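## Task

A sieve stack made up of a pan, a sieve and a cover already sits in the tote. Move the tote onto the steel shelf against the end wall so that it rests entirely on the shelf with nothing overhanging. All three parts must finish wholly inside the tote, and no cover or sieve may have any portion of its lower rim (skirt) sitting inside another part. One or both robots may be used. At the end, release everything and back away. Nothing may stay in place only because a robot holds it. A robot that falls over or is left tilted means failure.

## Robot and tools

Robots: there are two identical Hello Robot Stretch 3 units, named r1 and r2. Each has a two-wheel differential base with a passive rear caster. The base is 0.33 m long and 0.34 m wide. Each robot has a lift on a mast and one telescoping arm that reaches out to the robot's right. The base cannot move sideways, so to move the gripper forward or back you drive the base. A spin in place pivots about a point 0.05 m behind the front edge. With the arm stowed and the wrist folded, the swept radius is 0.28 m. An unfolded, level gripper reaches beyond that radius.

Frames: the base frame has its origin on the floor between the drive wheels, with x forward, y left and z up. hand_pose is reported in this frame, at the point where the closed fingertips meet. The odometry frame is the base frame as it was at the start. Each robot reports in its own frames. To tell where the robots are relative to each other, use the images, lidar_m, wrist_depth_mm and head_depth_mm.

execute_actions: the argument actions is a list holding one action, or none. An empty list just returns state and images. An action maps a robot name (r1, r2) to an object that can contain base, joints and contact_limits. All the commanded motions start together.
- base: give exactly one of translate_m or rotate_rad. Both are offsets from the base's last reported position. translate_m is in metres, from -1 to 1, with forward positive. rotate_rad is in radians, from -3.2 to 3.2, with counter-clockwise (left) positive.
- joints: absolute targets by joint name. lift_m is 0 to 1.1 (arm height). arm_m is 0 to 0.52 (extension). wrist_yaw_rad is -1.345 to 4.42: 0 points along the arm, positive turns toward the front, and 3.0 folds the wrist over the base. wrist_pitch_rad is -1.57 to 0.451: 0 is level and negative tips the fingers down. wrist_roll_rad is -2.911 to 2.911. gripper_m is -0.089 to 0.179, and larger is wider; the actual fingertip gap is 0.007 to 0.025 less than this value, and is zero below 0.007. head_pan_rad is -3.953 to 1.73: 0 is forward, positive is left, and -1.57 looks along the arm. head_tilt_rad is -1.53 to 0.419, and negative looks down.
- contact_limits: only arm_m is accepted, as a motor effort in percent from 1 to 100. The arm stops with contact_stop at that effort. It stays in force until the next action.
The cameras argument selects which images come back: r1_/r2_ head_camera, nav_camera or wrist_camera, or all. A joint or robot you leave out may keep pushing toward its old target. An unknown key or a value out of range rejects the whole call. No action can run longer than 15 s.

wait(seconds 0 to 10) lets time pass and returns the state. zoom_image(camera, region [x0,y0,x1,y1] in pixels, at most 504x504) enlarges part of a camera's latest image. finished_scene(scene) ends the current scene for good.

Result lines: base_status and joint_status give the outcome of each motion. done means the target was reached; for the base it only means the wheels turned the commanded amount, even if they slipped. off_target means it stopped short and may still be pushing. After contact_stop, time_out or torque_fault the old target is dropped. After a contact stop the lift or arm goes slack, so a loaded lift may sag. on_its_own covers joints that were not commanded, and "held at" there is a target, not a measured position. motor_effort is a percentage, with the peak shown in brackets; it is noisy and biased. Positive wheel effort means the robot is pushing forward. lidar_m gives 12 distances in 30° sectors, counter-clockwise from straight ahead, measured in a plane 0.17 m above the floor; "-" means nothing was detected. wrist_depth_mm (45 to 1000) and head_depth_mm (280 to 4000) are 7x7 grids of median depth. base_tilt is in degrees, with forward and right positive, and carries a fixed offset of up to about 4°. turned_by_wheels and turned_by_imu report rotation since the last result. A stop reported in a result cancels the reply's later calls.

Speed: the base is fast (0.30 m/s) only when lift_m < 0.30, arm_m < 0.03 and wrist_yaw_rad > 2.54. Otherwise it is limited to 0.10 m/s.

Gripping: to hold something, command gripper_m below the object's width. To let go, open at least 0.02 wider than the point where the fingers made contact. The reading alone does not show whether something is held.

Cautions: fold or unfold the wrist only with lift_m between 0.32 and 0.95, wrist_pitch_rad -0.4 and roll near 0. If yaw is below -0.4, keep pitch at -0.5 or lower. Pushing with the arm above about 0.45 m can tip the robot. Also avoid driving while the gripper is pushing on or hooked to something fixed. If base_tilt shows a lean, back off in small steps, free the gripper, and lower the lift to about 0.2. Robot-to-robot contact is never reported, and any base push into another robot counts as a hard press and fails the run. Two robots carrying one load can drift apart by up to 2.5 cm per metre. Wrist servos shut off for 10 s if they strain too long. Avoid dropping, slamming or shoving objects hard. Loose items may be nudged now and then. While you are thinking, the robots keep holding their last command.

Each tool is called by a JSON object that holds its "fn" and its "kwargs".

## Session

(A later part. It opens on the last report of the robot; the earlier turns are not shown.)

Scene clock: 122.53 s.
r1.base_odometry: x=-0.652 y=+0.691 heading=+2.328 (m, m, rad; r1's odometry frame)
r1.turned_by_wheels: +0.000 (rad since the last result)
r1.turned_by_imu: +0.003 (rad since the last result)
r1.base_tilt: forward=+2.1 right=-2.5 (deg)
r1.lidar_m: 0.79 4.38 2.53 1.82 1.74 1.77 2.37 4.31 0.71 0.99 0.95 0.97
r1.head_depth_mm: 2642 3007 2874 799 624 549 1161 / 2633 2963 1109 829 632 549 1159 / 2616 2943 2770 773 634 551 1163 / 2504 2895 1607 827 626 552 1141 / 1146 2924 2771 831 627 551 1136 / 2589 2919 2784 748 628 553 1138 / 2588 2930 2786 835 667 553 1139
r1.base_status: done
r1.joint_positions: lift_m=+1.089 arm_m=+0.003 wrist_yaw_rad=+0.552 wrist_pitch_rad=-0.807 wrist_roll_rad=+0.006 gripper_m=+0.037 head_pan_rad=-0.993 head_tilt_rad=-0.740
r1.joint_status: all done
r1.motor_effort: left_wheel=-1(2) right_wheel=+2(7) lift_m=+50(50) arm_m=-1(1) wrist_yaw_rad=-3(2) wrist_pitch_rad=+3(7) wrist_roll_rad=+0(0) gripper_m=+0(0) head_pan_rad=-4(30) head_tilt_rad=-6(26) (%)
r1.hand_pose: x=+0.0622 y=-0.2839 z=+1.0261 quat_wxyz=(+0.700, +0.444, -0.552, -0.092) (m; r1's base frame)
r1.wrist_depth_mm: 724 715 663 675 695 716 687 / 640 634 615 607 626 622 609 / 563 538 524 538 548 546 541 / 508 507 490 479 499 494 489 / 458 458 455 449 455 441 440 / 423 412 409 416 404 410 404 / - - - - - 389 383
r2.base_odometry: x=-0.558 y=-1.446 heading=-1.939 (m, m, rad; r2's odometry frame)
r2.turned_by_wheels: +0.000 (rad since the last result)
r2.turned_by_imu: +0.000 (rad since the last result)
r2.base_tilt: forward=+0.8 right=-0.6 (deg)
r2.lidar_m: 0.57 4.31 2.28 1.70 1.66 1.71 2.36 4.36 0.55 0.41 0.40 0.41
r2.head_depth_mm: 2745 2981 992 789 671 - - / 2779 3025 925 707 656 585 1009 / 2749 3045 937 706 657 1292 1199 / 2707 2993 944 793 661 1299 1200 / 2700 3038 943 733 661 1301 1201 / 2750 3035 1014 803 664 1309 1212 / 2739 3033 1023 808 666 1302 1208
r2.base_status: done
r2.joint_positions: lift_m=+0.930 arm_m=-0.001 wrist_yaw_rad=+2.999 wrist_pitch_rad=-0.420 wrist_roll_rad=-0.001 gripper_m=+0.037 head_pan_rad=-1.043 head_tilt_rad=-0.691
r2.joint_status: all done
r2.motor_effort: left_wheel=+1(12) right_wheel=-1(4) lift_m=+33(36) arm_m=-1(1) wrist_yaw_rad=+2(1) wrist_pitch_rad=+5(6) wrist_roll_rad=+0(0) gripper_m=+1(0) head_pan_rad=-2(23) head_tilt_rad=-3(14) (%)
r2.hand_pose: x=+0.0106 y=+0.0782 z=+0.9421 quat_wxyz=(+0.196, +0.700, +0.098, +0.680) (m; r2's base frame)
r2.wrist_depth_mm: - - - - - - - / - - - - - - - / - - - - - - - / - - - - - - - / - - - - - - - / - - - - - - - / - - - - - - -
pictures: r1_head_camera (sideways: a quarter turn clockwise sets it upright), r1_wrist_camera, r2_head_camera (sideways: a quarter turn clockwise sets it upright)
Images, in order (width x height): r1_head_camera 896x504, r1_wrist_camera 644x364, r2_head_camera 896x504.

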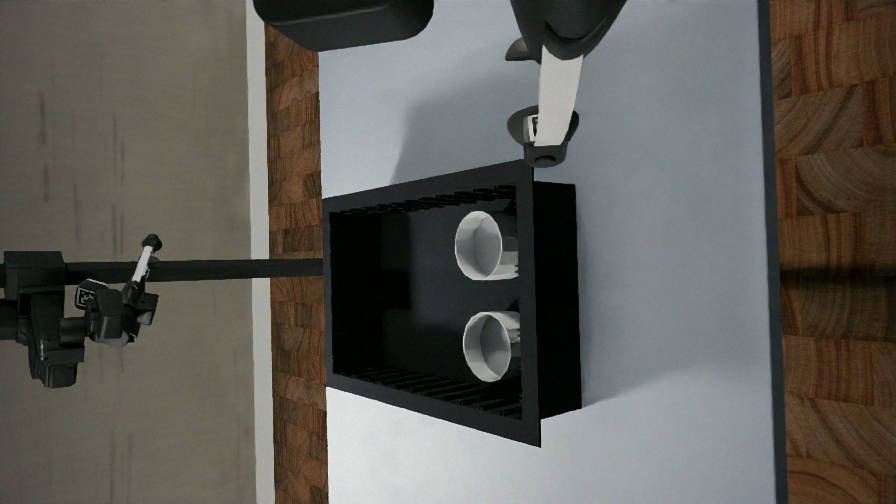

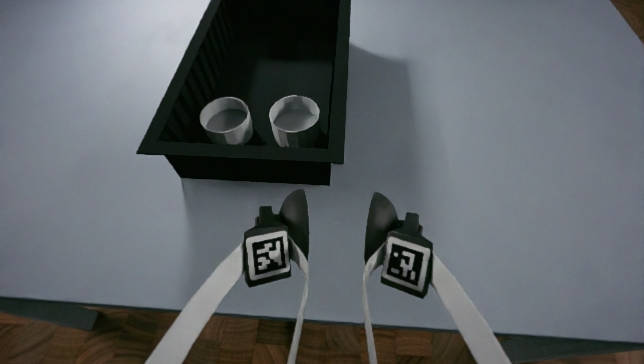

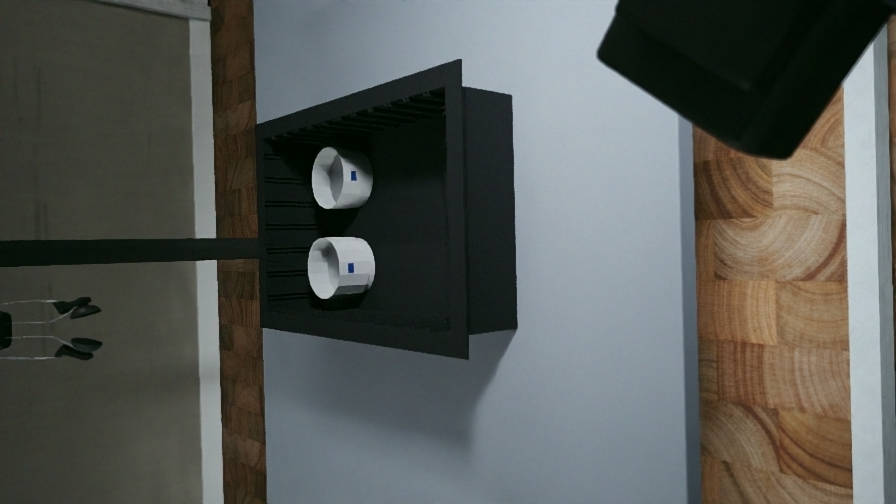

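{"fn": "execute_actions", "kwargs": {"actions": [{"r1": {"base": {"rotate_rad": 0.566}, "joints": {"head_pan_rad": -1.57, "head_tilt_rad": -0.75, "wrist_yaw_rad": 0.0, "wrist_pitch_rad": -1.35, "wrist_roll_rad": 1.57, "gripper_m": 0.1}}, "r2": {"base": {"rotate_rad": 0.521}, "joints": {"head_pan_rad": -1.57, "head_tilt_rad": -0.7, "lift_m": 0.95, "wrist_yaw_rad": 0.0, "gripper_m": 0.1}}}], "cameras": ["r1_head_camera", "r1_wrist_camera", "r2_head_camera", "r2_wrist_camera"]}}

Scene clock: 156.00 s.
r1.base_odometry: x=-0.652 y=+0.691 heading=+2.894 (m, m, rad; r1's odometry frame)
r1.turned_by_wheels: +0.566 (rad since the last result)
r1.turned_by_imu: +0.562 (rad since the last result)
r1.base_tilt: forward=+2.2 right=-2.5 (deg)
r1.lidar_m: 4.38 2.43 1.80 1.73 1.80 2.44 4.31 0.71 0.98 0.95 0.98 0.79
r1.head_depth_mm: - - - - - 536 1159 / - - - - - 525 1160 / - - - - - - - / - 2953 2838 826 - 524 1158 / 1028 2904 1597 824 - 527 1135 / 2604 2943 2755 745 627 552 1141 / 2580 2903 2776 835 665 554 1141
r1.base_status: done
r1.joint_positions: lift_m=+1.089 arm_m=+0.003 wrist_yaw_rad=+0.002 wrist_pitch_rad=-1.346 wrist_roll_rad=+1.567 gripper_m=+0.100 head_pan_rad=-1.563 head_tilt_rad=-0.741
r1.joint_status: all done
r1.motor_effort: left_wheel=-1(4) right_wheel=+3(6) lift_m=+49(50) arm_m=-1(1) wrist_yaw_rad=-2(2) wrist_pitch_rad=-2(3) wrist_roll_rad=+1(1) gripper_m=+0(96) head_pan_rad=-3(36) head_tilt_rad=-5(5) (%)
r1.hand_pose: x=-0.0215 y=-0.1812 z=+0.9727 quat_wxyz=(+0.002, +0.002, -0.782, -0.623) (m; r1's base frame)
r1.wrist_depth_mm: 465 424 387 378 - 944 869 / 466 438 397 - - - 909 / 509 403 412 - - - 907 / 526 429 440 - - - 939 / 534 445 434 - - - 958 / 462 443 460 - - - - / 617 525 488 - - - -
r2.base_odometry: x=-0.558 y=-1.446 heading=-1.418 (m, m, rad; r2's odometry frame)
r2.turned_by_wheels: +0.521 (rad since the last result)
r2.turned_by_imu: +0.510 (rad since the last result)
r2.base_tilt: forward=+0.8 right=-0.6 (deg)
r2.lidar_m: 4.31 2.31 1.70 1.64 1.70 2.34 4.37 0.56 0.41 0.40 0.41 0.56
r2.head_depth_mm: 2752 2989 994 836 - - - / 2735 3026 927 726 - - - / 2761 3014 940 840 - - - / 2705 3041 946 818 660 1309 1204 / 2651 2980 942 756 661 1297 1208 / 2767 3001 1018 804 663 1305 1207 / 2743 3008 1024 805 664 1303 1214
r2.base_status: done
r2.joint_positions: lift_m=+0.950 arm_m=-0.001 wrist_yaw_rad=+0.002 wrist_pitch_rad=-0.420 wrist_roll_rad=-0.001 gripper_m=+0.100 head_pan_rad=-1.563 head_tilt_rad=-0.692
r2.joint_status: all done
r2.motor_effort: left_wheel=-3(8) right_wheel=+1(4) lift_m=+33(33) arm_m=-1(1) wrist_yaw_rad=-1(1) wrist_pitch_rad=+5(6) wrist_roll_rad=+0(0) gripper_m=+1(80) head_pan_rad=-2(24) head_tilt_rad=-3(2) (%)
r2.hand_pose: x=-0.0211 y=-0.3679 z=+0.9622 quat_wxyz=(+0.692, +0.148, -0.691, -0.147) (m; r2's base frame)
r2.wrist_depth_mm: - - - - - - - / - - - - - - - / 841 840 837 714 708 821 826 / 630 625 582 615 561 614 608 / 502 500 397 392 388 497 494 / 419 415 405 406 398 420 411 / 357 358 355 355 355 - 353
pictures: r1_head_camera (sideways: a quarter turn clockwise sets it upright), r1_wrist_camera, r2_head_camera (sideways: a quarter turn clockwise sets it upright), r2_wrist_camera
Images, in order (width x height): r1_head_camera 896x504, r1_wrist_camera 644x364, r2_head_camera 896x504, r2_wrist_camera 644x364.

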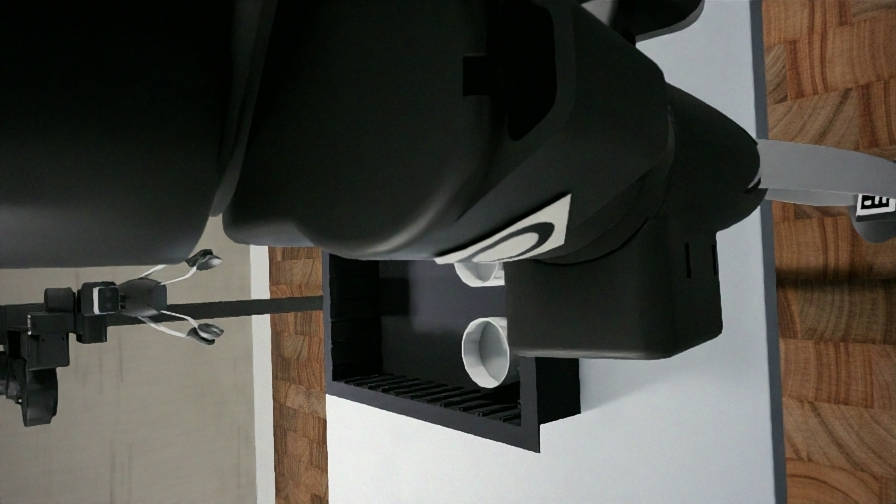

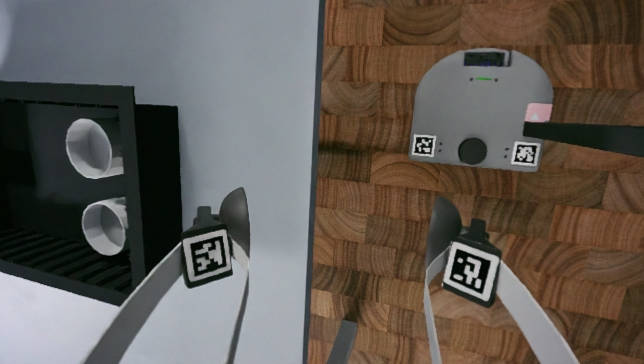

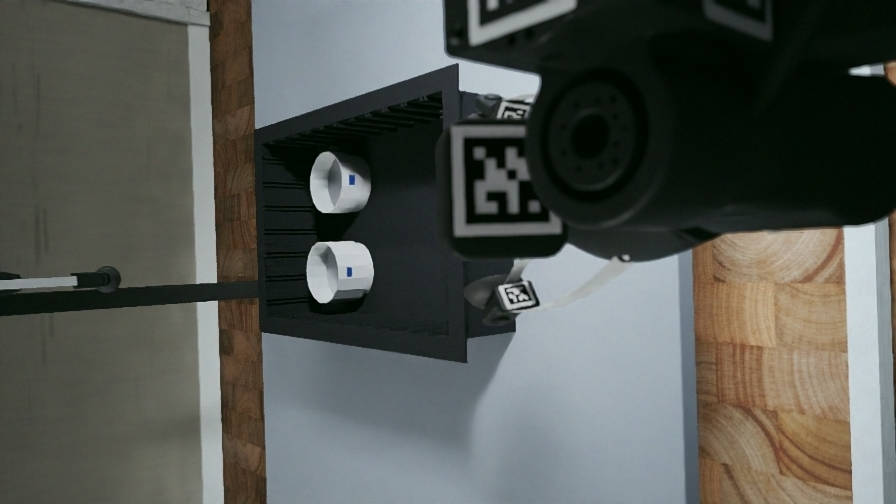

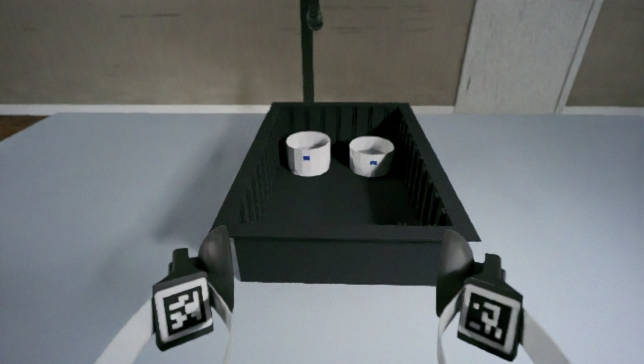

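{"fn": "execute_actions", "kwargs": {"actions": [{"r1": {"base": {"translate_m": 0.05}, "joints": {"lift_m": 1.025, "arm_m": 0.26, "gripper_m": 0.075, "head_pan_rad": -1.5, "head_tilt_rad": -0.7}}, "r2": {"base": {"translate_m": 0.079}, "joints": {"lift_m": 1.01, "arm_m": 0.33, "wrist_yaw_rad": -1.2, "wrist_pitch_rad": -1.1, "wrist_roll_rad": 0.38, "gripper_m": 0.085, "head_pan_rad": -1.65, "head_tilt_rad": -0.65}}}], "cameras": ["r1_head_camera", "r1_wrist_camera", "r2_head_camera", "r2_wrist_camera"]}}

Scene clock: 193.63 s.
r1.base_odometry: x=-0.701 y=+0.703 heading=+2.894 (m, m, rad; r1's odometry frame)
r1.turned_by_wheels: +0.000 (rad since the last result)
r1.turned_by_imu: +0.001 (rad since the last result)
r1.base_tilt: forward=+2.2 right=-2.4 (deg)
r1.lidar_m: 4.33 2.43 1.80 1.73 1.79 2.45 4.34 0.76 0.98 0.95 0.98 0.75
r1.head_depth_mm: 2564 3003 2890 864 681 561 1124 / 2517 - - 776 644 562 1125 / 1102 - - 861 641 563 1127 / 1190 2926 3164 848 636 563 1128 / 2608 2933 2970 803 638 563 1135 / 2606 2930 2980 872 685 565 1136 / 2638 2974 2971 877 686 566 1133
r1.base_status: done
r1.joint_positions: lift_m=+1.026 arm_m=+0.260 wrist_yaw_rad=+0.000 wrist_pitch_rad=-1.346 wrist_roll_rad=+1.569 gripper_m=+0.075 head_pan_rad=-1.507 head_tilt_rad=-0.705
r1.joint_status: all done
r1.motor_effort: left_wheel=-1(2) right_wheel=+2(7) lift_m=+14(48) arm_m=+3(3) wrist_yaw_rad=+0(2) wrist_pitch_rad=-1(1) wrist_roll_rad=+1(1) gripper_m=+0(89) head_pan_rad=+4(13) head_tilt_rad=+2(13) (%)
r1.hand_pose: x=-0.0215 y=-0.4380 z=+0.9092 quat_wxyz=(+0.001, +0.001, -0.782, -0.624) (m; r1's base frame)
r1.wrist_depth_mm: 287 252 231 210 271 252 238 / 389 357 306 290 276 259 244 / 395 374 306 301 283 264 251 / 406 388 353 311 293 272 261 / 403 404 370 321 310 279 906 / 355 334 322 332 316 283 955 / 508 442 288 274 327 303 933
r2.base_odometry: x=-0.546 y=-1.524 heading=-1.418 (m, m, rad; r2's odometry frame)
r2.turned_by_wheels: +0.000 (rad since the last result)
r2.turned_by_imu: -0.001 (rad since the last result)
r2.base_tilt: forward=+0.8 right=-0.6 (deg)
r2.lidar_m: 4.24 2.32 1.69 1.64 1.70 2.33 4.46 0.56 0.41 0.40 0.41 0.56
r2.head_depth_mm: 2737 - 1000 776 675 1313 1212 / - 3111 965 760 678 614 1220 / - 3047 974 815 678 615 1219 / - - - 831 682 616 1220 / 2666 - 1024 807 683 605 1223 / 2711 3012 1088 841 686 606 1222 / 2681 2990 1094 844 688 594 1227
r2.base_status: done
r2.joint_positions: lift_m=+1.010 arm_m=+0.330 wrist_yaw_rad=-1.199 wrist_pitch_rad=-1.104 wrist_roll_rad=+0.377 gripper_m=+0.085 head_pan_rad=-1.643 head_tilt_rad=-0.655
r2.joint_status: all done
r2.motor_effort: left_wheel=-3(4) right_wheel=+1(5) lift_m=+33(36) arm_m=+2(2) wrist_yaw_rad=+0(3) wrist_pitch_rad=+1(5) wrist_roll_rad=+1(1) gripper_m=+0(60) head_pan_rad=-3(10) head_tilt_rad=+2(5) (%)
r2.hand_pose: x=-0.1089 y=-0.5086 z=+0.9089 quat_wxyz=(+0.151, -0.154, -0.747, -0.628) (m; r2's base frame)
r2.wrist_depth_mm: 486 448 418 394 365 352 - / 452 424 394 366 347 334 - / 317 299 292 289 332 316 - / 368 372 351 330 317 300 - / 361 353 336 308 303 287 976 / 352 337 313 296 291 272 - / 324 328 302 283 277 263 -
pictures: r1_head_camera (sideways: a quarter turn clockwise sets it upright), r1_wrist_camera, r2_head_camera (sideways: a quarter turn clockwise sets it upright), r2_wrist_camera
Images, in order (width x height): r1_head_camera 896x504, r1_wrist_camera 644x364, r2_head_camera 896x504, r2_wrist_camera 644x364.

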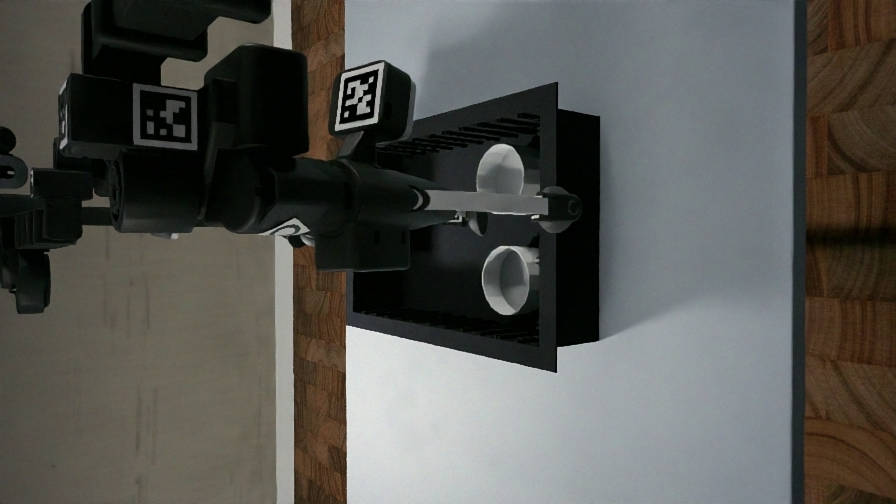

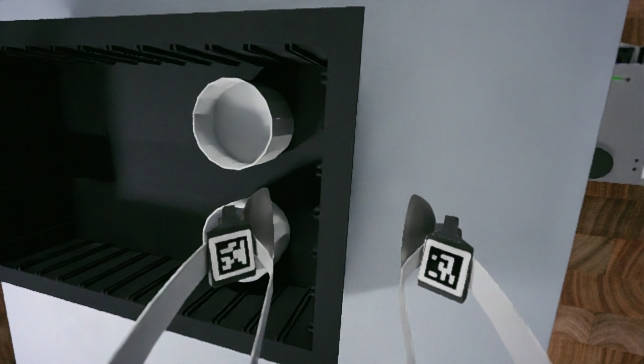

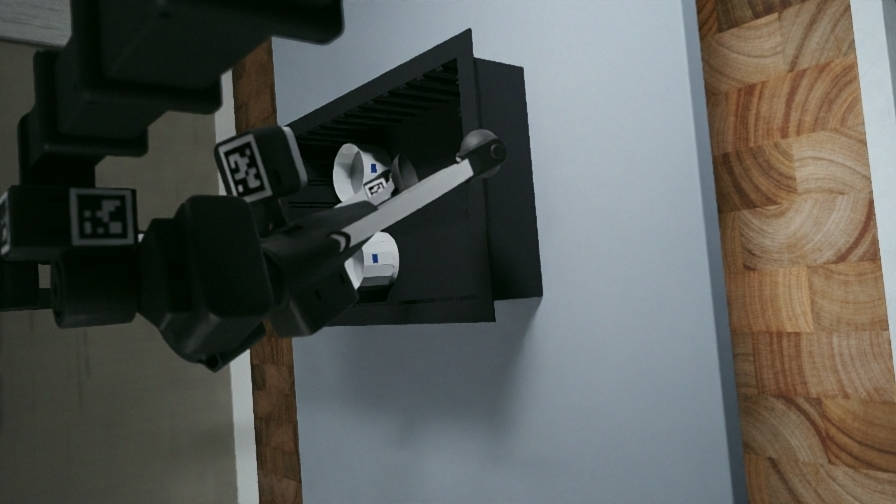

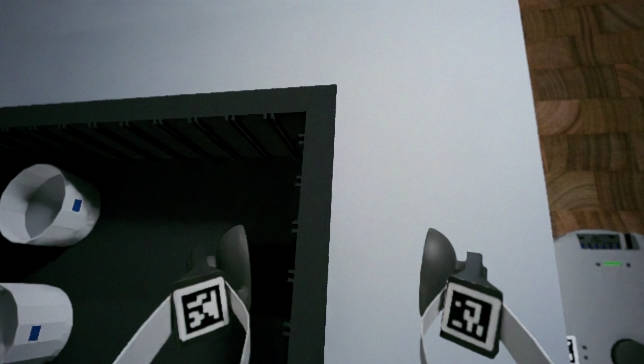

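{"fn": "execute_actions", "kwargs": {"actions": [{"r1": {"base": {"translate_m": 0.008}, "joints": {"lift_m": 0.99, "arm_m": 0.271}}, "r2": {"joints": {"lift_m": 0.975, "arm_m": 0.355}}}], "cameras": ["r1_head_camera", "r1_wrist_camera", "r2_head_camera", "r2_wrist_camera"]}}

Scene clock: 210.10 s.
r1.base_odometry: x=-0.709 y=+0.705 heading=+2.893 (m, m, rad; r1's odometry frame)
r1.turned_by_wheels: +0.000 (rad since the last result)
r1.turned_by_imu: +0.001 (rad since the last result)
r1.base_tilt: forward=+2.2 right=-2.4 (deg)
r1.lidar_m: 4.33 2.43 1.80 1.73 1.79 2.45 4.37 0.77 0.98 0.95 0.98 0.74
r1.head_depth_mm: 2595 - 1076 862 682 562 1123 / 2606 - - 749 639 561 1129 / 1139 - - 831 643 564 1127 / 1182 2940 3182 836 636 563 1129 / 2591 2921 2955 839 638 564 1124 / 2618 2965 2986 876 688 565 1131 / 2611 2931 3008 876 687 566 1135
r1.base_status: done
r1.joint_positions: lift_m=+0.991 arm_m=+0.271 wrist_yaw_rad=+0.000 wrist_pitch_rad=-1.347 wrist_roll_rad=+1.569 gripper_m=+0.075 head_pan_rad=-1.507 head_tilt_rad=-0.705
r1.joint_status: all done
r1.motor_effort: left_wheel=+0(2) right_wheel=+2(8) lift_m=+14(15) arm_m=+3(4) wrist_yaw_rad=-1(1) wrist_pitch_rad=-1(1) wrist_roll_rad=+1(1) gripper_m=+0(0) head_pan_rad=+4(3) head_tilt_rad=+3(2) (%)
r1.hand_pose: x=-0.0215 y=-0.4489 z=+0.8742 quat_wxyz=(+0.001, +0.001, -0.782, -0.624) (m; r1's base frame)
r1.wrist_depth_mm: 233 216 206 174 238 222 207 / 346 320 262 262 246 227 213 / 357 330 270 260 252 235 218 / 373 339 306 274 261 240 225 / 379 357 296 281 276 248 235 / 313 322 294 294 281 252 245 / 447 272 255 258 285 269 920
r2.base_odometry: x=-0.546 y=-1.524 heading=-1.418 (m, m, rad; r2's odometry frame)
r2.turned_by_wheels: +0.000 (rad since the last result)
r2.turned_by_imu: -0.001 (rad since the last result)
r2.base_tilt: forward=+0.7 right=-0.5 (deg)
r2.lidar_m: 4.23 2.31 1.70 1.64 1.70 2.34 4.45 0.56 0.41 0.40 0.41 0.56
r2.head_depth_mm: 2822 2977 - 753 675 1312 1213 / 2779 - 935 743 677 613 1215 / 2705 3112 950 827 679 615 1218 / 801 - - 828 681 615 1220 / 2702 2989 1000 809 682 604 1228 / 2696 3011 1086 840 687 605 1227 / 2666 2976 1094 843 688 594 1229
r2.base_status: not commanded
r2.joint_positions: lift_m=+0.975 arm_m=+0.355 wrist_yaw_rad=-1.199 wrist_pitch_rad=-1.104 wrist_roll_rad=+0.377 gripper_m=+0.085 head_pan_rad=-1.643 head_tilt_rad=-0.655
r2.joint_status: all done
r2.motor_effort: left_wheel=-3(3) right_wheel=+1(1) lift_m=+26(30) arm_m=+2(1) wrist_yaw_rad=-1(1) wrist_pitch_rad=+1(1) wrist_roll_rad=+1(1) gripper_m=+1(0) head_pan_rad=-2(2) head_tilt_rad=+2(1) (%)
r2.hand_pose: x=-0.1089 y=-0.5336 z=+0.8742 quat_wxyz=(+0.151, -0.154, -0.747, -0.628) (m; r2's base frame)
r2.wrist_depth_mm: 431 401 372 349 324 307 - / 397 257 240 224 311 292 - / 310 303 293 253 293 279 974 / 328 331 311 291 280 267 261 / 321 314 298 276 268 254 245 / 312 300 275 184 259 242 234 / 292 288 265 248 247 235 225
pictures: r1_head_camera (sideways: a quarter turn clockwise sets it upright), r1_wrist_camera, r2_head_camera (sideways: a quarter turn clockwise sets it upright), r2_wrist_camera
Images, in order (width x height): r1_head_camera 896x504, r1_wrist_camera 644x364, r2_head_camera 896x504, r2_wrist_camera 644x364.

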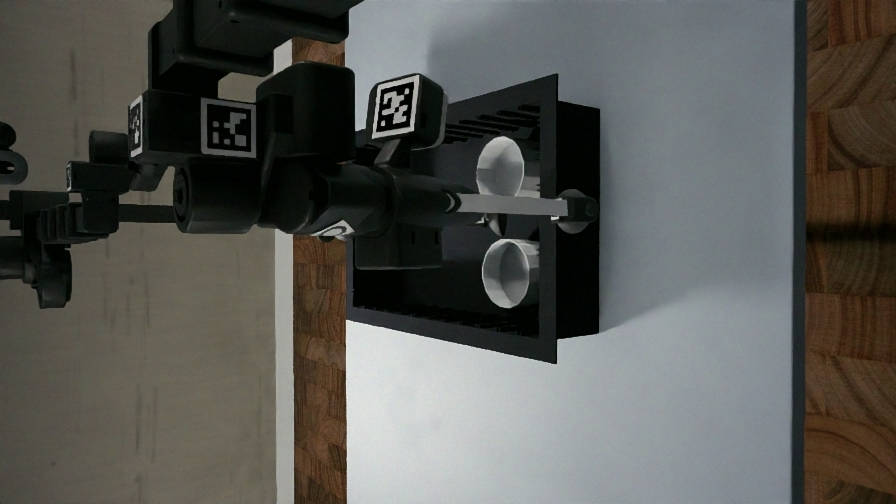

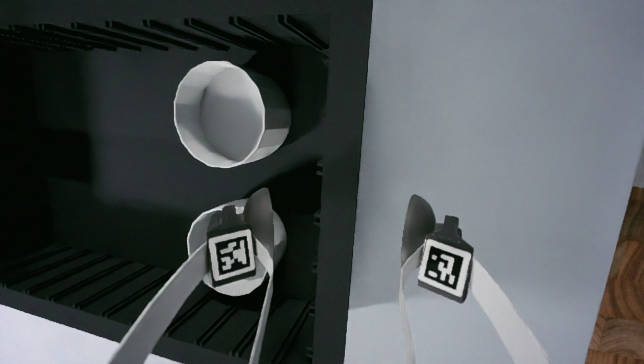

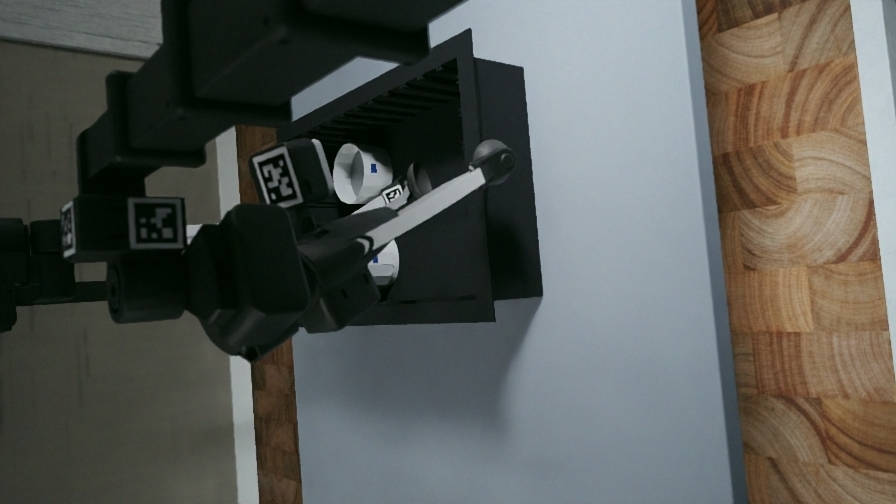

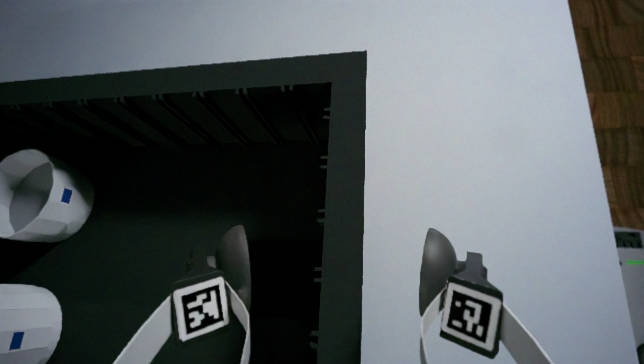

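{"fn": "execute_actions", "kwargs": {"actions": [{"r1": {"joints": {"lift_m": 0.937}}, "r2": {"joints": {"lift_m": 0.921}}}], "cameras": ["r1_head_camera", "r1_wrist_camera", "r2_head_camera", "r2_wrist_camera"]}}

Scene clock: 217.63 s.
r1.base_odometry: x=-0.709 y=+0.705 heading=+2.893 (m, m, rad; r1's odometry frame)
r1.turned_by_wheels: +0.000 (rad since the last result)
r1.turned_by_imu: +0.001 (rad since the last result)
r1.base_tilt: forward=+2.1 right=-2.5 (deg)
r1.lidar_m: 4.35 2.43 1.80 1.73 1.79 2.45 4.36 0.77 0.98 0.95 0.98 0.74
r1.head_depth_mm: 2612 2900 - 805 672 562 1130 / 2595 2842 - 804 638 562 1126 / 2532 803 - - 644 563 1125 / 1220 2893 3000 925 635 565 1127 / 2606 2896 2933 835 635 565 1134 / 2601 2918 2988 874 686 565 1133 / 2618 2923 3015 876 686 566 1130
r1.base_status: not commanded
r1.joint_positions: lift_m=+0.938 arm_m=+0.271 wrist_yaw_rad=+0.000 wrist_pitch_rad=-1.347 wrist_roll_rad=+1.569 gripper_m=+0.075 head_pan_rad=-1.507 head_tilt_rad=-0.705
r1.joint_status: all done
r1.motor_effort: left_wheel=-1(1) right_wheel=+2(2) lift_m=+15(17) arm_m=+3(3) wrist_yaw_rad=-1(0) wrist_pitch_rad=-1(1) wrist_roll_rad=+1(1) gripper_m=+0(0) head_pan_rad=+3(4) head_tilt_rad=+2(2) (%)
r1.hand_pose: x=-0.0215 y=-0.4489 z=+0.8212 quat_wxyz=(+0.001, +0.001, -0.782, -0.624) (m; r1's base frame)
r1.wrist_depth_mm: 230 213 204 123 192 178 167 / 280 217 212 128 199 182 170 / 292 227 216 132 203 188 175 / 301 273 245 137 208 192 180 / 322 286 240 150 221 198 183 / 311 295 251 233 225 202 189 / 246 246 246 239 230 214 194
r2.base_odometry: x=-0.546 y=-1.524 heading=-1.418 (m, m, rad; r2's odometry frame)
r2.turned_by_wheels: +0.000 (rad since the last result)
r2.turned_by_imu: -0.001 (rad since the last result)
r2.base_tilt: forward=+0.7 right=-0.7 (deg)
r2.lidar_m: 4.23 2.32 1.70 1.64 1.70 2.34 4.44 0.56 0.41 0.40 0.41 0.57
r2.head_depth_mm: 2816 3097 1159 - 649 1314 1213 / 2776 3054 - 708 677 612 1216 / 2767 2980 979 827 662 614 1220 / 837 1379 - 689 681 615 1218 / 2641 2994 1132 808 683 605 1223 / 2699 2989 1092 842 686 605 1231 / 2697 2989 1092 844 687 594 1231
r2.base_status: not commanded
r2.joint_positions: lift_m=+0.921 arm_m=+0.355 wrist_yaw_rad=-1.199 wrist_pitch_rad=-1.104 wrist_roll_rad=+0.377 gripper_m=+0.085 head_pan_rad=-1.643 head_tilt_rad=-0.655
r2.joint_status: all done
r2.motor_effort: left_wheel=-3(3) right_wheel=+2(1) lift_m=+26(29) arm_m=+2(2) wrist_yaw_rad=+0(1) wrist_pitch_rad=+1(1) wrist_roll_rad=+1(1) gripper_m=+0(1) head_pan_rad=-2(1) head_tilt_rad=+2(1) (%)
r2.hand_pose: x=-0.1089 y=-0.5336 z=+0.8202 quat_wxyz=(+0.151, -0.154, -0.747, -0.628) (m; r2's base frame)
r2.wrist_depth_mm: 206 193 181 170 261 247 235 / 226 225 220 159 246 233 222 / 292 275 259 151 234 223 211 / 279 265 248 143 224 213 203 / 264 250 237 136 216 204 194 / 251 239 221 130 208 194 187 / 238 230 214 125 198 187 180
pictures: r1_head_camera (sideways: a quarter turn clockwise sets it upright), r1_wrist_camera, r2_head_camera (sideways: a quarter turn clockwise sets it upright), r2_wrist_camera
Images, in order (width x height): r1_head_camera 896x504, r1_wrist_camera 644x364, r2_head_camera 896x504, r2_wrist_camera 644x364.

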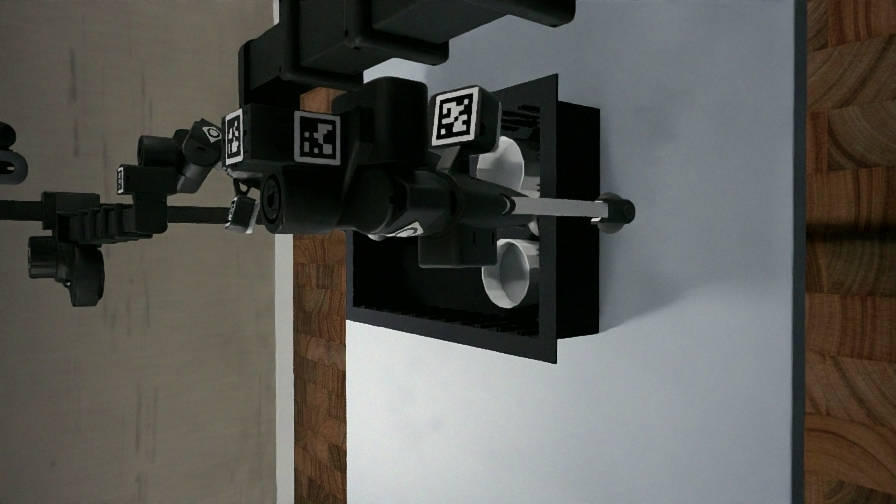

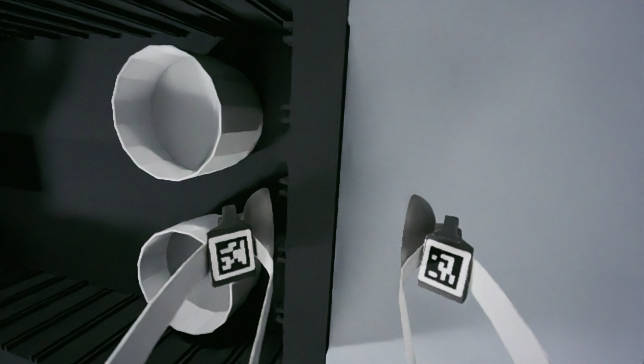

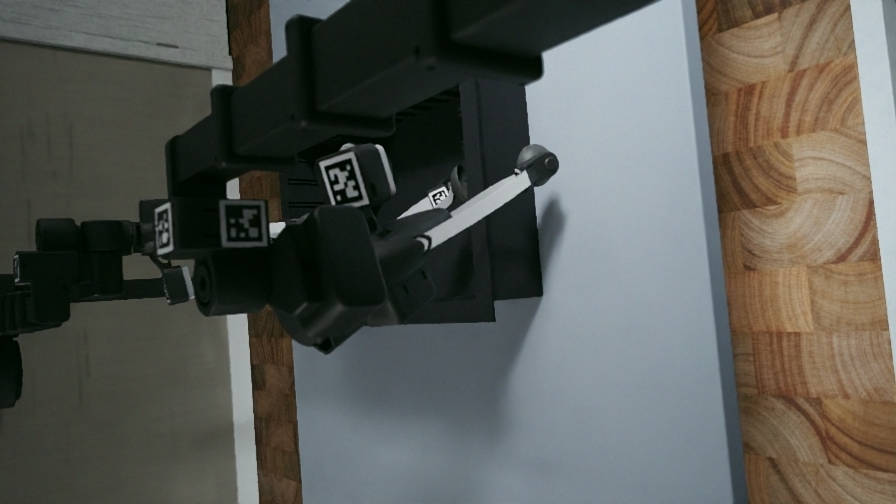

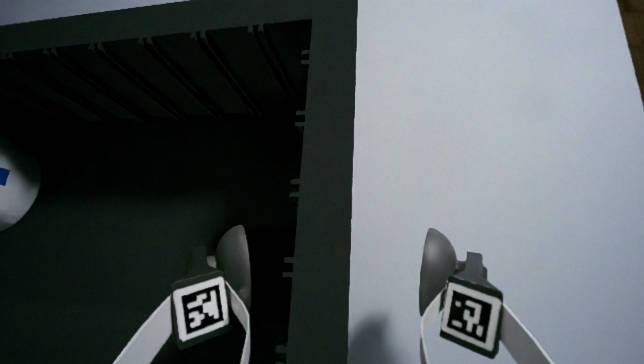

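{"fn": "execute_actions", "kwargs": {"actions": [{"r1": {"joints": {"arm_m": 0.288, "gripper_m": 0.03}}, "r2": {"joints": {"arm_m": 0.366, "gripper_m": 0.03}}}], "cameras": ["r1_wrist_camera", "r2_wrist_camera"]}}

Scene clock: 226.60 s.
r1.base_odometry: x=-0.709 y=+0.705 heading=+2.893 (m, m, rad; r1's odometry frame)
r1.turned_by_wheels: +0.000 (rad since the last result)
r1.turned_by_imu: +0.000 (rad since the last result)
r1.base_tilt: forward=+2.1 right=-2.5 (deg)
r1.lidar_m: 4.33 2.44 1.79 1.73 1.80 2.46 4.37 0.77 0.98 0.95 0.98 0.74
r1.head_depth_mm: 2583 2918 - 804 671 562 1124 / 2607 2830 - 804 638 562 1130 / 2519 792 - - 644 563 1131 / 1226 2871 2960 834 638 564 1131 / 2622 2960 2996 835 645 564 1131 / 2595 2918 2981 876 687 566 1132 / 2606 2916 3000 876 687 565 1126
r1.base_status: not commanded
r1.joint_positions: lift_m=+0.938 arm_m=+0.288 wrist_yaw_rad=+0.000 wrist_pitch_rad=-1.350 wrist_roll_rad=+1.569 gripper_m=+0.030 head_pan_rad=-1.507 head_tilt_rad=-0.705
r1.joint_status: all done
r1.motor_effort: left_wheel=-1(1) right_wheel=+2(2) lift_m=+14(14) arm_m=+3(2) wrist_yaw_rad=+0(0) wrist_pitch_rad=+0(1) wrist_roll_rad=+1(1) gripper_m=-1(92) head_pan_rad=+3(3) head_tilt_rad=+2(3) (%)
r1.hand_pose: x=-0.0215 y=-0.4650 z=+0.8211 quat_wxyz=(+0.001, +0.001, -0.780, -0.625) (m; r1's base frame)
r1.wrist_depth_mm: 228 212 204 161 188 178 167 / 274 249 205 208 193 184 171 / 288 227 211 217 200 188 175 / 301 275 240 140 206 194 179 / 316 288 244 135 210 199 184 / 315 292 245 142 229 205 190 / 244 249 241 148 229 208 195
r2.base_odometry: x=-0.546 y=-1.524 heading=-1.418 (m, m, rad; r2's odometry frame)
r2.turned_by_wheels: +0.000 (rad since the last result)
r2.turned_by_imu: -0.001 (rad since the last result)
r2.base_tilt: forward=+0.7 right=-0.6 (deg)
r2.lidar_m: 4.23 2.31 1.70 1.64 1.70 2.34 4.46 0.56 0.41 0.40 0.41 0.56
r2.head_depth_mm: 2807 3077 1158 - 649 1313 1212 / 2815 3060 - 748 676 614 1213 / 2779 2969 981 853 680 615 1221 / 823 1381 - 805 681 616 1220 / 2647 2982 2015 798 684 605 1222 / 2703 2967 1094 841 685 606 1228 / 2680 2982 1092 846 688 594 1229
r2.base_status: not commanded
r2.joint_positions: lift_m=+0.921 arm_m=+0.366 wrist_yaw_rad=-1.201 wrist_pitch_rad=-1.107 wrist_roll_rad=+0.377 gripper_m=+0.030 head_pan_rad=-1.643 head_tilt_rad=-0.655
r2.joint_status: all done
r2.motor_effort: left_wheel=-3(3) right_wheel=+1(1) lift_m=+26(26) arm_m=+1(2) wrist_yaw_rad=+1(0) wrist_pitch_rad=+2(2) wrist_roll_rad=+1(1) gripper_m=-2(81) head_pan_rad=-2(2) head_tilt_rad=+1(1) (%)
r2.hand_pose: x=-0.1082 y=-0.5441 z=+0.8199 quat_wxyz=(+0.149, -0.154, -0.747, -0.629) (m; r2's base frame)
r2.wrist_depth_mm: 203 192 181 169 258 243 231 / 230 226 220 193 244 233 220 / 289 275 259 156 232 221 211 / 275 264 248 142 223 212 202 / 266 250 236 134 214 204 194 / 250 237 228 128 - 196 187 / 238 227 211 123 197 188 180
pictures: r1_wrist_camera, r2_wrist_camera
Images, in order (width x height): r1_wrist_camera 644x364, r2_wrist_camera 644x364.

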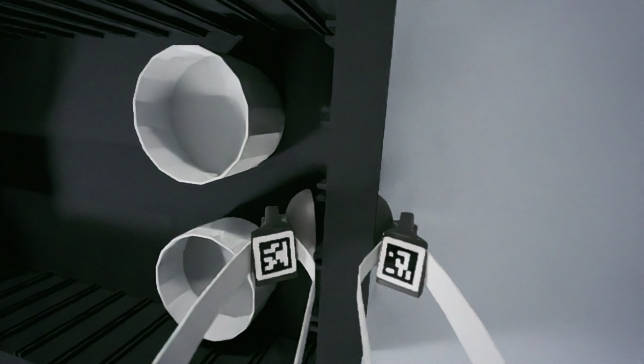

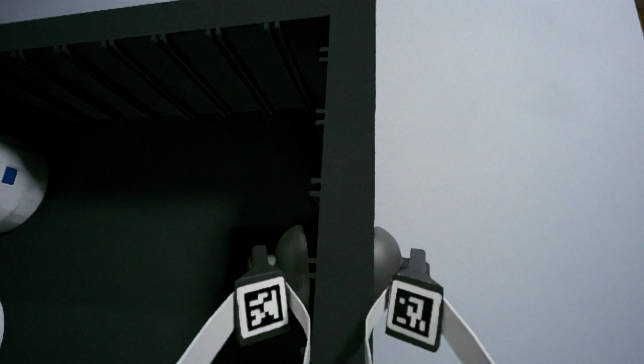

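{"fn": "execute_actions", "kwargs": {"actions": [{"r1": {"joints": {"gripper_m": -0.03}}, "r2": {"joints": {"gripper_m": -0.03}}}], "cameras": ["r1_wrist_camera", "r2_wrist_camera", "r1_head_camera", "r2_head_camera"]}}

Scene clock: 233.43 s.
r1.base_odometry: x=-0.709 y=+0.705 heading=+2.893 (m, m, rad; r1's odometry frame)
r1.turned_by_wheels: +0.000 (rad since the last result)
r1.turned_by_imu: +0.000 (rad since the last result)
r1.base_tilt: forward=+2.2 right=-2.5 (deg)
r1.lidar_m: 4.34 2.43 1.80 1.73 1.79 2.45 4.35 0.77 0.98 0.95 0.98 0.74
r1.head_depth_mm: 2612 2932 - 804 670 562 1124 / 2601 2831 - 803 634 562 1129 / 2534 793 - - 643 563 1129 / 1223 2858 2963 835 644 564 1130 / 2594 2928 2965 820 647 564 1127 / 2626 2922 2990 876 687 565 1131 / 2613 2975 2981 878 688 566 1134
r1.base_status: not commanded
r1.joint_positions: lift_m=+0.938 arm_m=+0.288 wrist_yaw_rad=-0.001 wrist_pitch_rad=-1.366 wrist_roll_rad=+1.573 gripper_m=-0.029 head_pan_rad=-1.507 head_tilt_rad=-0.705
r1.joint_status: all done
r1.motor_effort: left_wheel=-1(1) right_wheel=+2(2) lift_m=+18(17) arm_m=+3(3) wrist_yaw_rad=+1(1) wrist_pitch_rad=+6(6) wrist_roll_rad=-2(2) gripper_m=-24(98) head_pan_rad=+3(3) head_tilt_rad=+2(2) (%)
r1.hand_pose: x=-0.0216 y=-0.4609 z=+0.8205 quat_wxyz=(-0.001, -0.002, -0.775, -0.632) (m; r1's base frame)
r1.wrist_depth_mm: 230 208 196 149 187 179 168 / 269 214 205 209 195 183 172 / 280 220 209 216 200 188 176 / 294 265 235 132 208 193 180 / 308 278 239 134 212 200 186 / 308 287 246 141 223 206 191 / 245 250 244 148 232 209 196
r2.base_odometry: x=-0.546 y=-1.524 heading=-1.418 (m, m, rad; r2's odometry frame)
r2.turned_by_wheels: +0.000 (rad since the last result)
r2.turned_by_imu: -0.001 (rad since the last result)
r2.base_tilt: forward=+0.7 right=-0.6 (deg)
r2.lidar_m: 4.22 2.31 1.70 1.64 1.70 2.34 4.46 0.56 0.41 0.40 0.41 0.57
r2.head_depth_mm: 2825 3092 1155 - 650 1307 1207 / 2777 3085 - 748 677 613 1218 / 2768 2970 981 855 678 614 1218 / 820 1381 - 804 681 615 1222 / 2640 2970 2020 776 682 604 1222 / 2705 3007 1088 841 686 606 1227 / 2671 2959 1094 845 687 594 1230
r2.base_status: not commanded
r2.joint_positions: lift_m=+0.921 arm_m=+0.366 wrist_yaw_rad=-1.202 wrist_pitch_rad=-1.118 wrist_roll_rad=+0.377 gripper_m=-0.029 head_pan_rad=-1.643 head_tilt_rad=-0.655
r2.joint_status: all done
r2.motor_effort: left_wheel=-3(3) right_wheel=+1(2) lift_m=+27(27) arm_m=+2(2) wrist_yaw_rad=+2(2) wrist_pitch_rad=+5(5) wrist_roll_rad=+1(1) gripper_m=-16(94) head_pan_rad=-2(2) head_tilt_rad=+2(2) (%)
r2.hand_pose: x=-0.1058 y=-0.5431 z=+0.8189 quat_wxyz=(+0.145, -0.150, -0.747, -0.632) (m; r2's base frame)
r2.wrist_depth_mm: 200 189 178 165 256 241 228 / 232 226 221 154 243 231 218 / 285 273 257 147 231 221 210 / 273 260 245 139 222 211 201 / 261 248 234 133 213 203 193 / 247 235 225 126 201 195 186 / 236 226 211 122 196 187 179
pictures: r1_head_camera (sideways: a quarter turn clockwise sets it upright), r1_wrist_camera, r2_head_camera (sideways: a quarter turn clockwise sets it upright), r2_wrist_camera
Images, in order (width x height): r1_head_camera 896x504, r1_wrist_camera 644x364, r2_head_camera 896x504, r2_wrist_camera 644x364.

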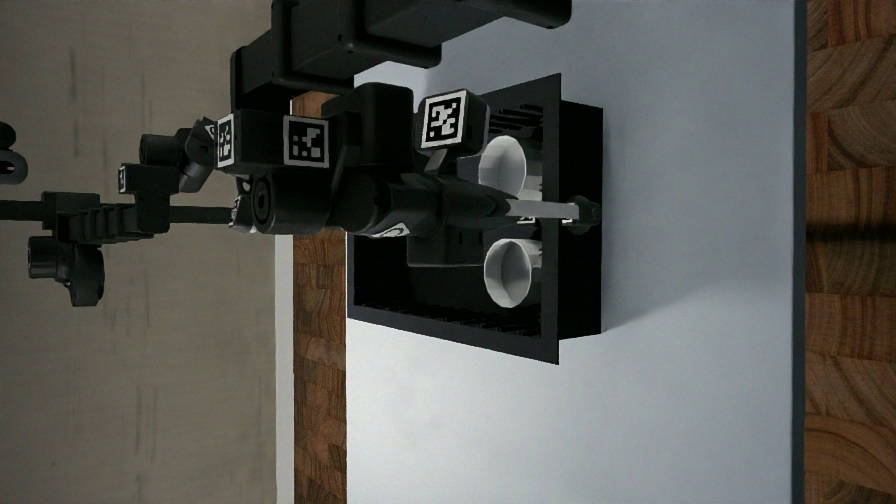

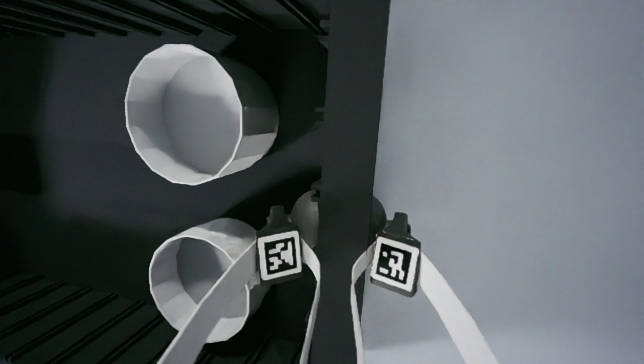

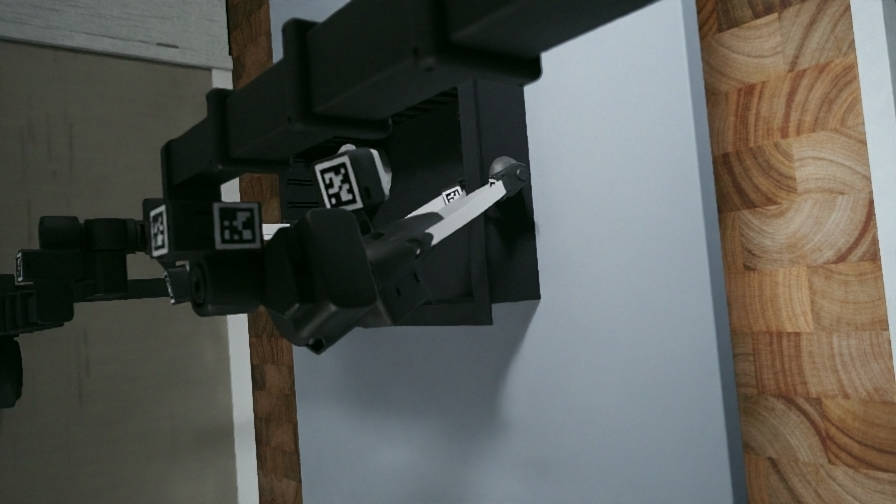

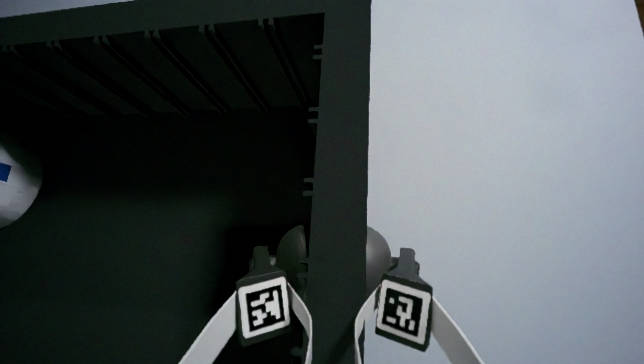

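{"fn": "execute_actions", "kwargs": {"actions": [{"r1": {"joints": {"lift_m": 0.968, "arm_m": 0.283}}, "r2": {"joints": {"lift_m": 0.951}}}], "cameras": ["r1_wrist_camera", "r2_wrist_camera", "r1_head_camera", "r2_head_camera"]}}

Scene clock: 238.40 s.
r1.base_odometry: x=-0.709 y=+0.705 heading=+2.893 (m, m, rad; r1's odometry frame)
r1.turned_by_wheels: +0.000 (rad since the last result)
r1.turned_by_imu: +0.000 (rad since the last result)
r1.base_tilt: forward=+2.1 right=-2.5 (deg)
r1.lidar_m: 4.34 2.44 1.79 1.73 1.79 2.45 4.36 0.76 0.98 0.95 0.98 0.74
r1.head_depth_mm: 2575 2860 - 867 680 562 1130 / 2600 2834 - 705 625 563 1131 / 1221 809 - 712 628 563 1127 / 1206 2877 2958 727 627 563 1128 / 2597 2919 2988 725 628 563 1130 / 2593 2920 2983 877 688 564 1133 / 2624 2961 2967 878 687 565 1138
r1.base_status: not commanded
r1.joint_positions: lift_m=+0.967 arm_m=+0.283 wrist_yaw_rad=-0.001 wrist_pitch_rad=-1.359 wrist_roll_rad=+1.574 gripper_m=-0.026 head_pan_rad=-1.507 head_tilt_rad=-0.705
r1.joint_status: all done
r1.motor_effort: left_wheel=-1(1) right_wheel=+2(2) lift_m=+54(57) arm_m=-3(4) wrist_yaw_rad=+1(1) wrist_pitch_rad=+3(6) wrist_roll_rad=-2(2) gripper_m=-24(23) head_pan_rad=+4(4) head_tilt_rad=+2(1) (%)
r1.hand_pose: x=-0.0216 y=-0.4581 z=+0.8501 quat_wxyz=(-0.001, -0.002, -0.778, -0.629) (m; r1's base frame)
r1.wrist_depth_mm: 217 208 196 152 213 202 191 / 275 246 209 211 220 208 193 / 285 222 213 218 227 214 200 / 297 269 237 133 236 219 205 / 307 277 243 134 241 227 210 / 306 286 241 141 254 233 218 / 243 249 242 148 264 236 224
r2.base_odometry: x=-0.546 y=-1.524 heading=-1.418 (m, m, rad; r2's odometry frame)
r2.turned_by_wheels: +0.000 (rad since the last result)
r2.turned_by_imu: -0.001 (rad since the last result)
r2.base_tilt: forward=+0.8 right=-0.6 (deg)
r2.lidar_m: 4.23 2.32 1.70 1.64 1.70 2.34 4.46 0.56 0.41 0.40 0.41 0.56
r2.head_depth_mm: 2822 3101 - - 674 1312 1213 / 2798 - 886 709 678 614 1211 / 2740 3157 932 752 679 614 1219 / 806 - - 691 681 615 1223 / 2678 2961 1044 775 682 604 1222 / 2698 2994 1088 838 686 606 1226 / 2660 2971 1092 842 688 595 1222
r2.base_status: not commanded
r2.joint_positions: lift_m=+0.951 arm_m=+0.366 wrist_yaw_rad=-1.198 wrist_pitch_rad=-1.121 wrist_roll_rad=+0.377 gripper_m=-0.029 head_pan_rad=-1.643 head_tilt_rad=-0.655
r2.joint_status: all done
r2.motor_effort: left_wheel=-2(3) right_wheel=+1(2) lift_m=+36(36) arm_m=+2(2) wrist_yaw_rad=-1(1) wrist_pitch_rad=+6(6) wrist_roll_rad=+1(1) gripper_m=-17(18) head_pan_rad=-2(2) head_tilt_rad=+1(2) (%)
r2.hand_pose: x=-0.1050 y=-0.5432 z=+0.8482 quat_wxyz=(+0.145, -0.148, -0.747, -0.632) (m; r2's base frame)
r2.wrist_depth_mm: 193 182 176 156 288 273 267 / 238 230 225 149 276 261 251 / 284 268 252 143 263 251 237 / 270 256 242 137 252 240 228 / 259 246 232 130 241 229 220 / 247 235 226 126 228 221 211 / 236 227 211 123 221 212 203
pictures: r1_head_camera (sideways: a quarter turn clockwise sets it upright), r1_wrist_camera, r2_head_camera (sideways: a quarter turn clockwise sets it upright), r2_wrist_camera
Images, in order (width x height): r1_head_camera 896x504, r1_wrist_camera 644x364, r2_head_camera 896x504, r2_wrist_camera 644x364.

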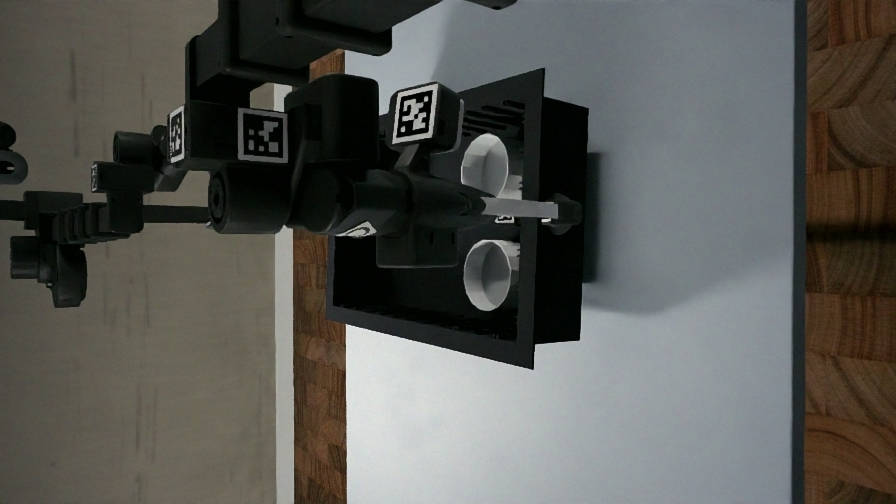

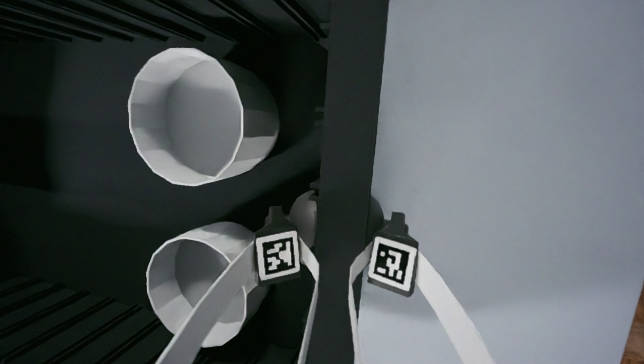

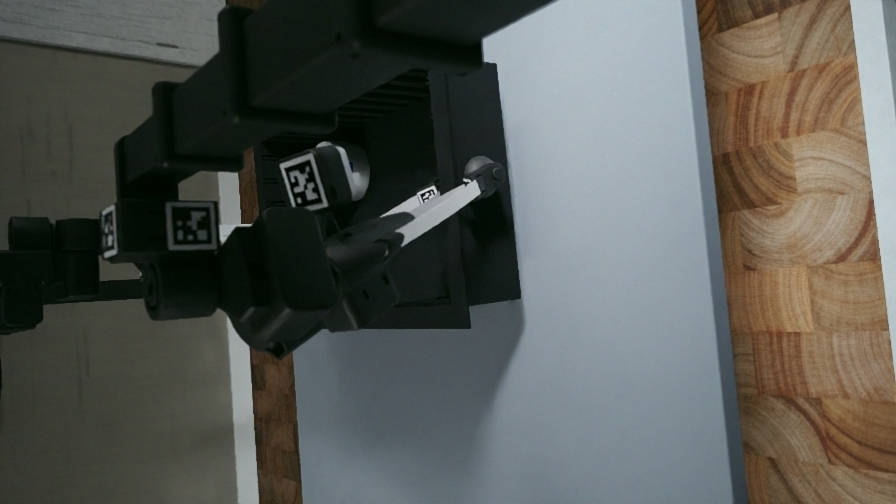

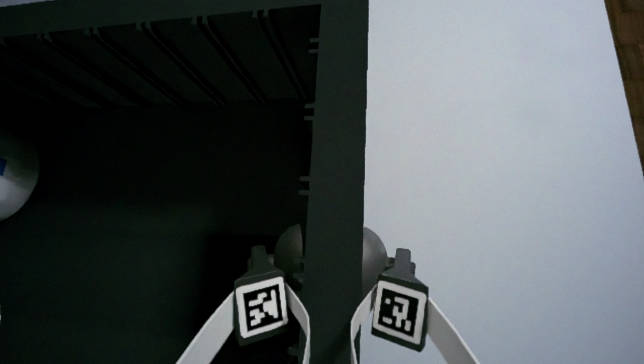

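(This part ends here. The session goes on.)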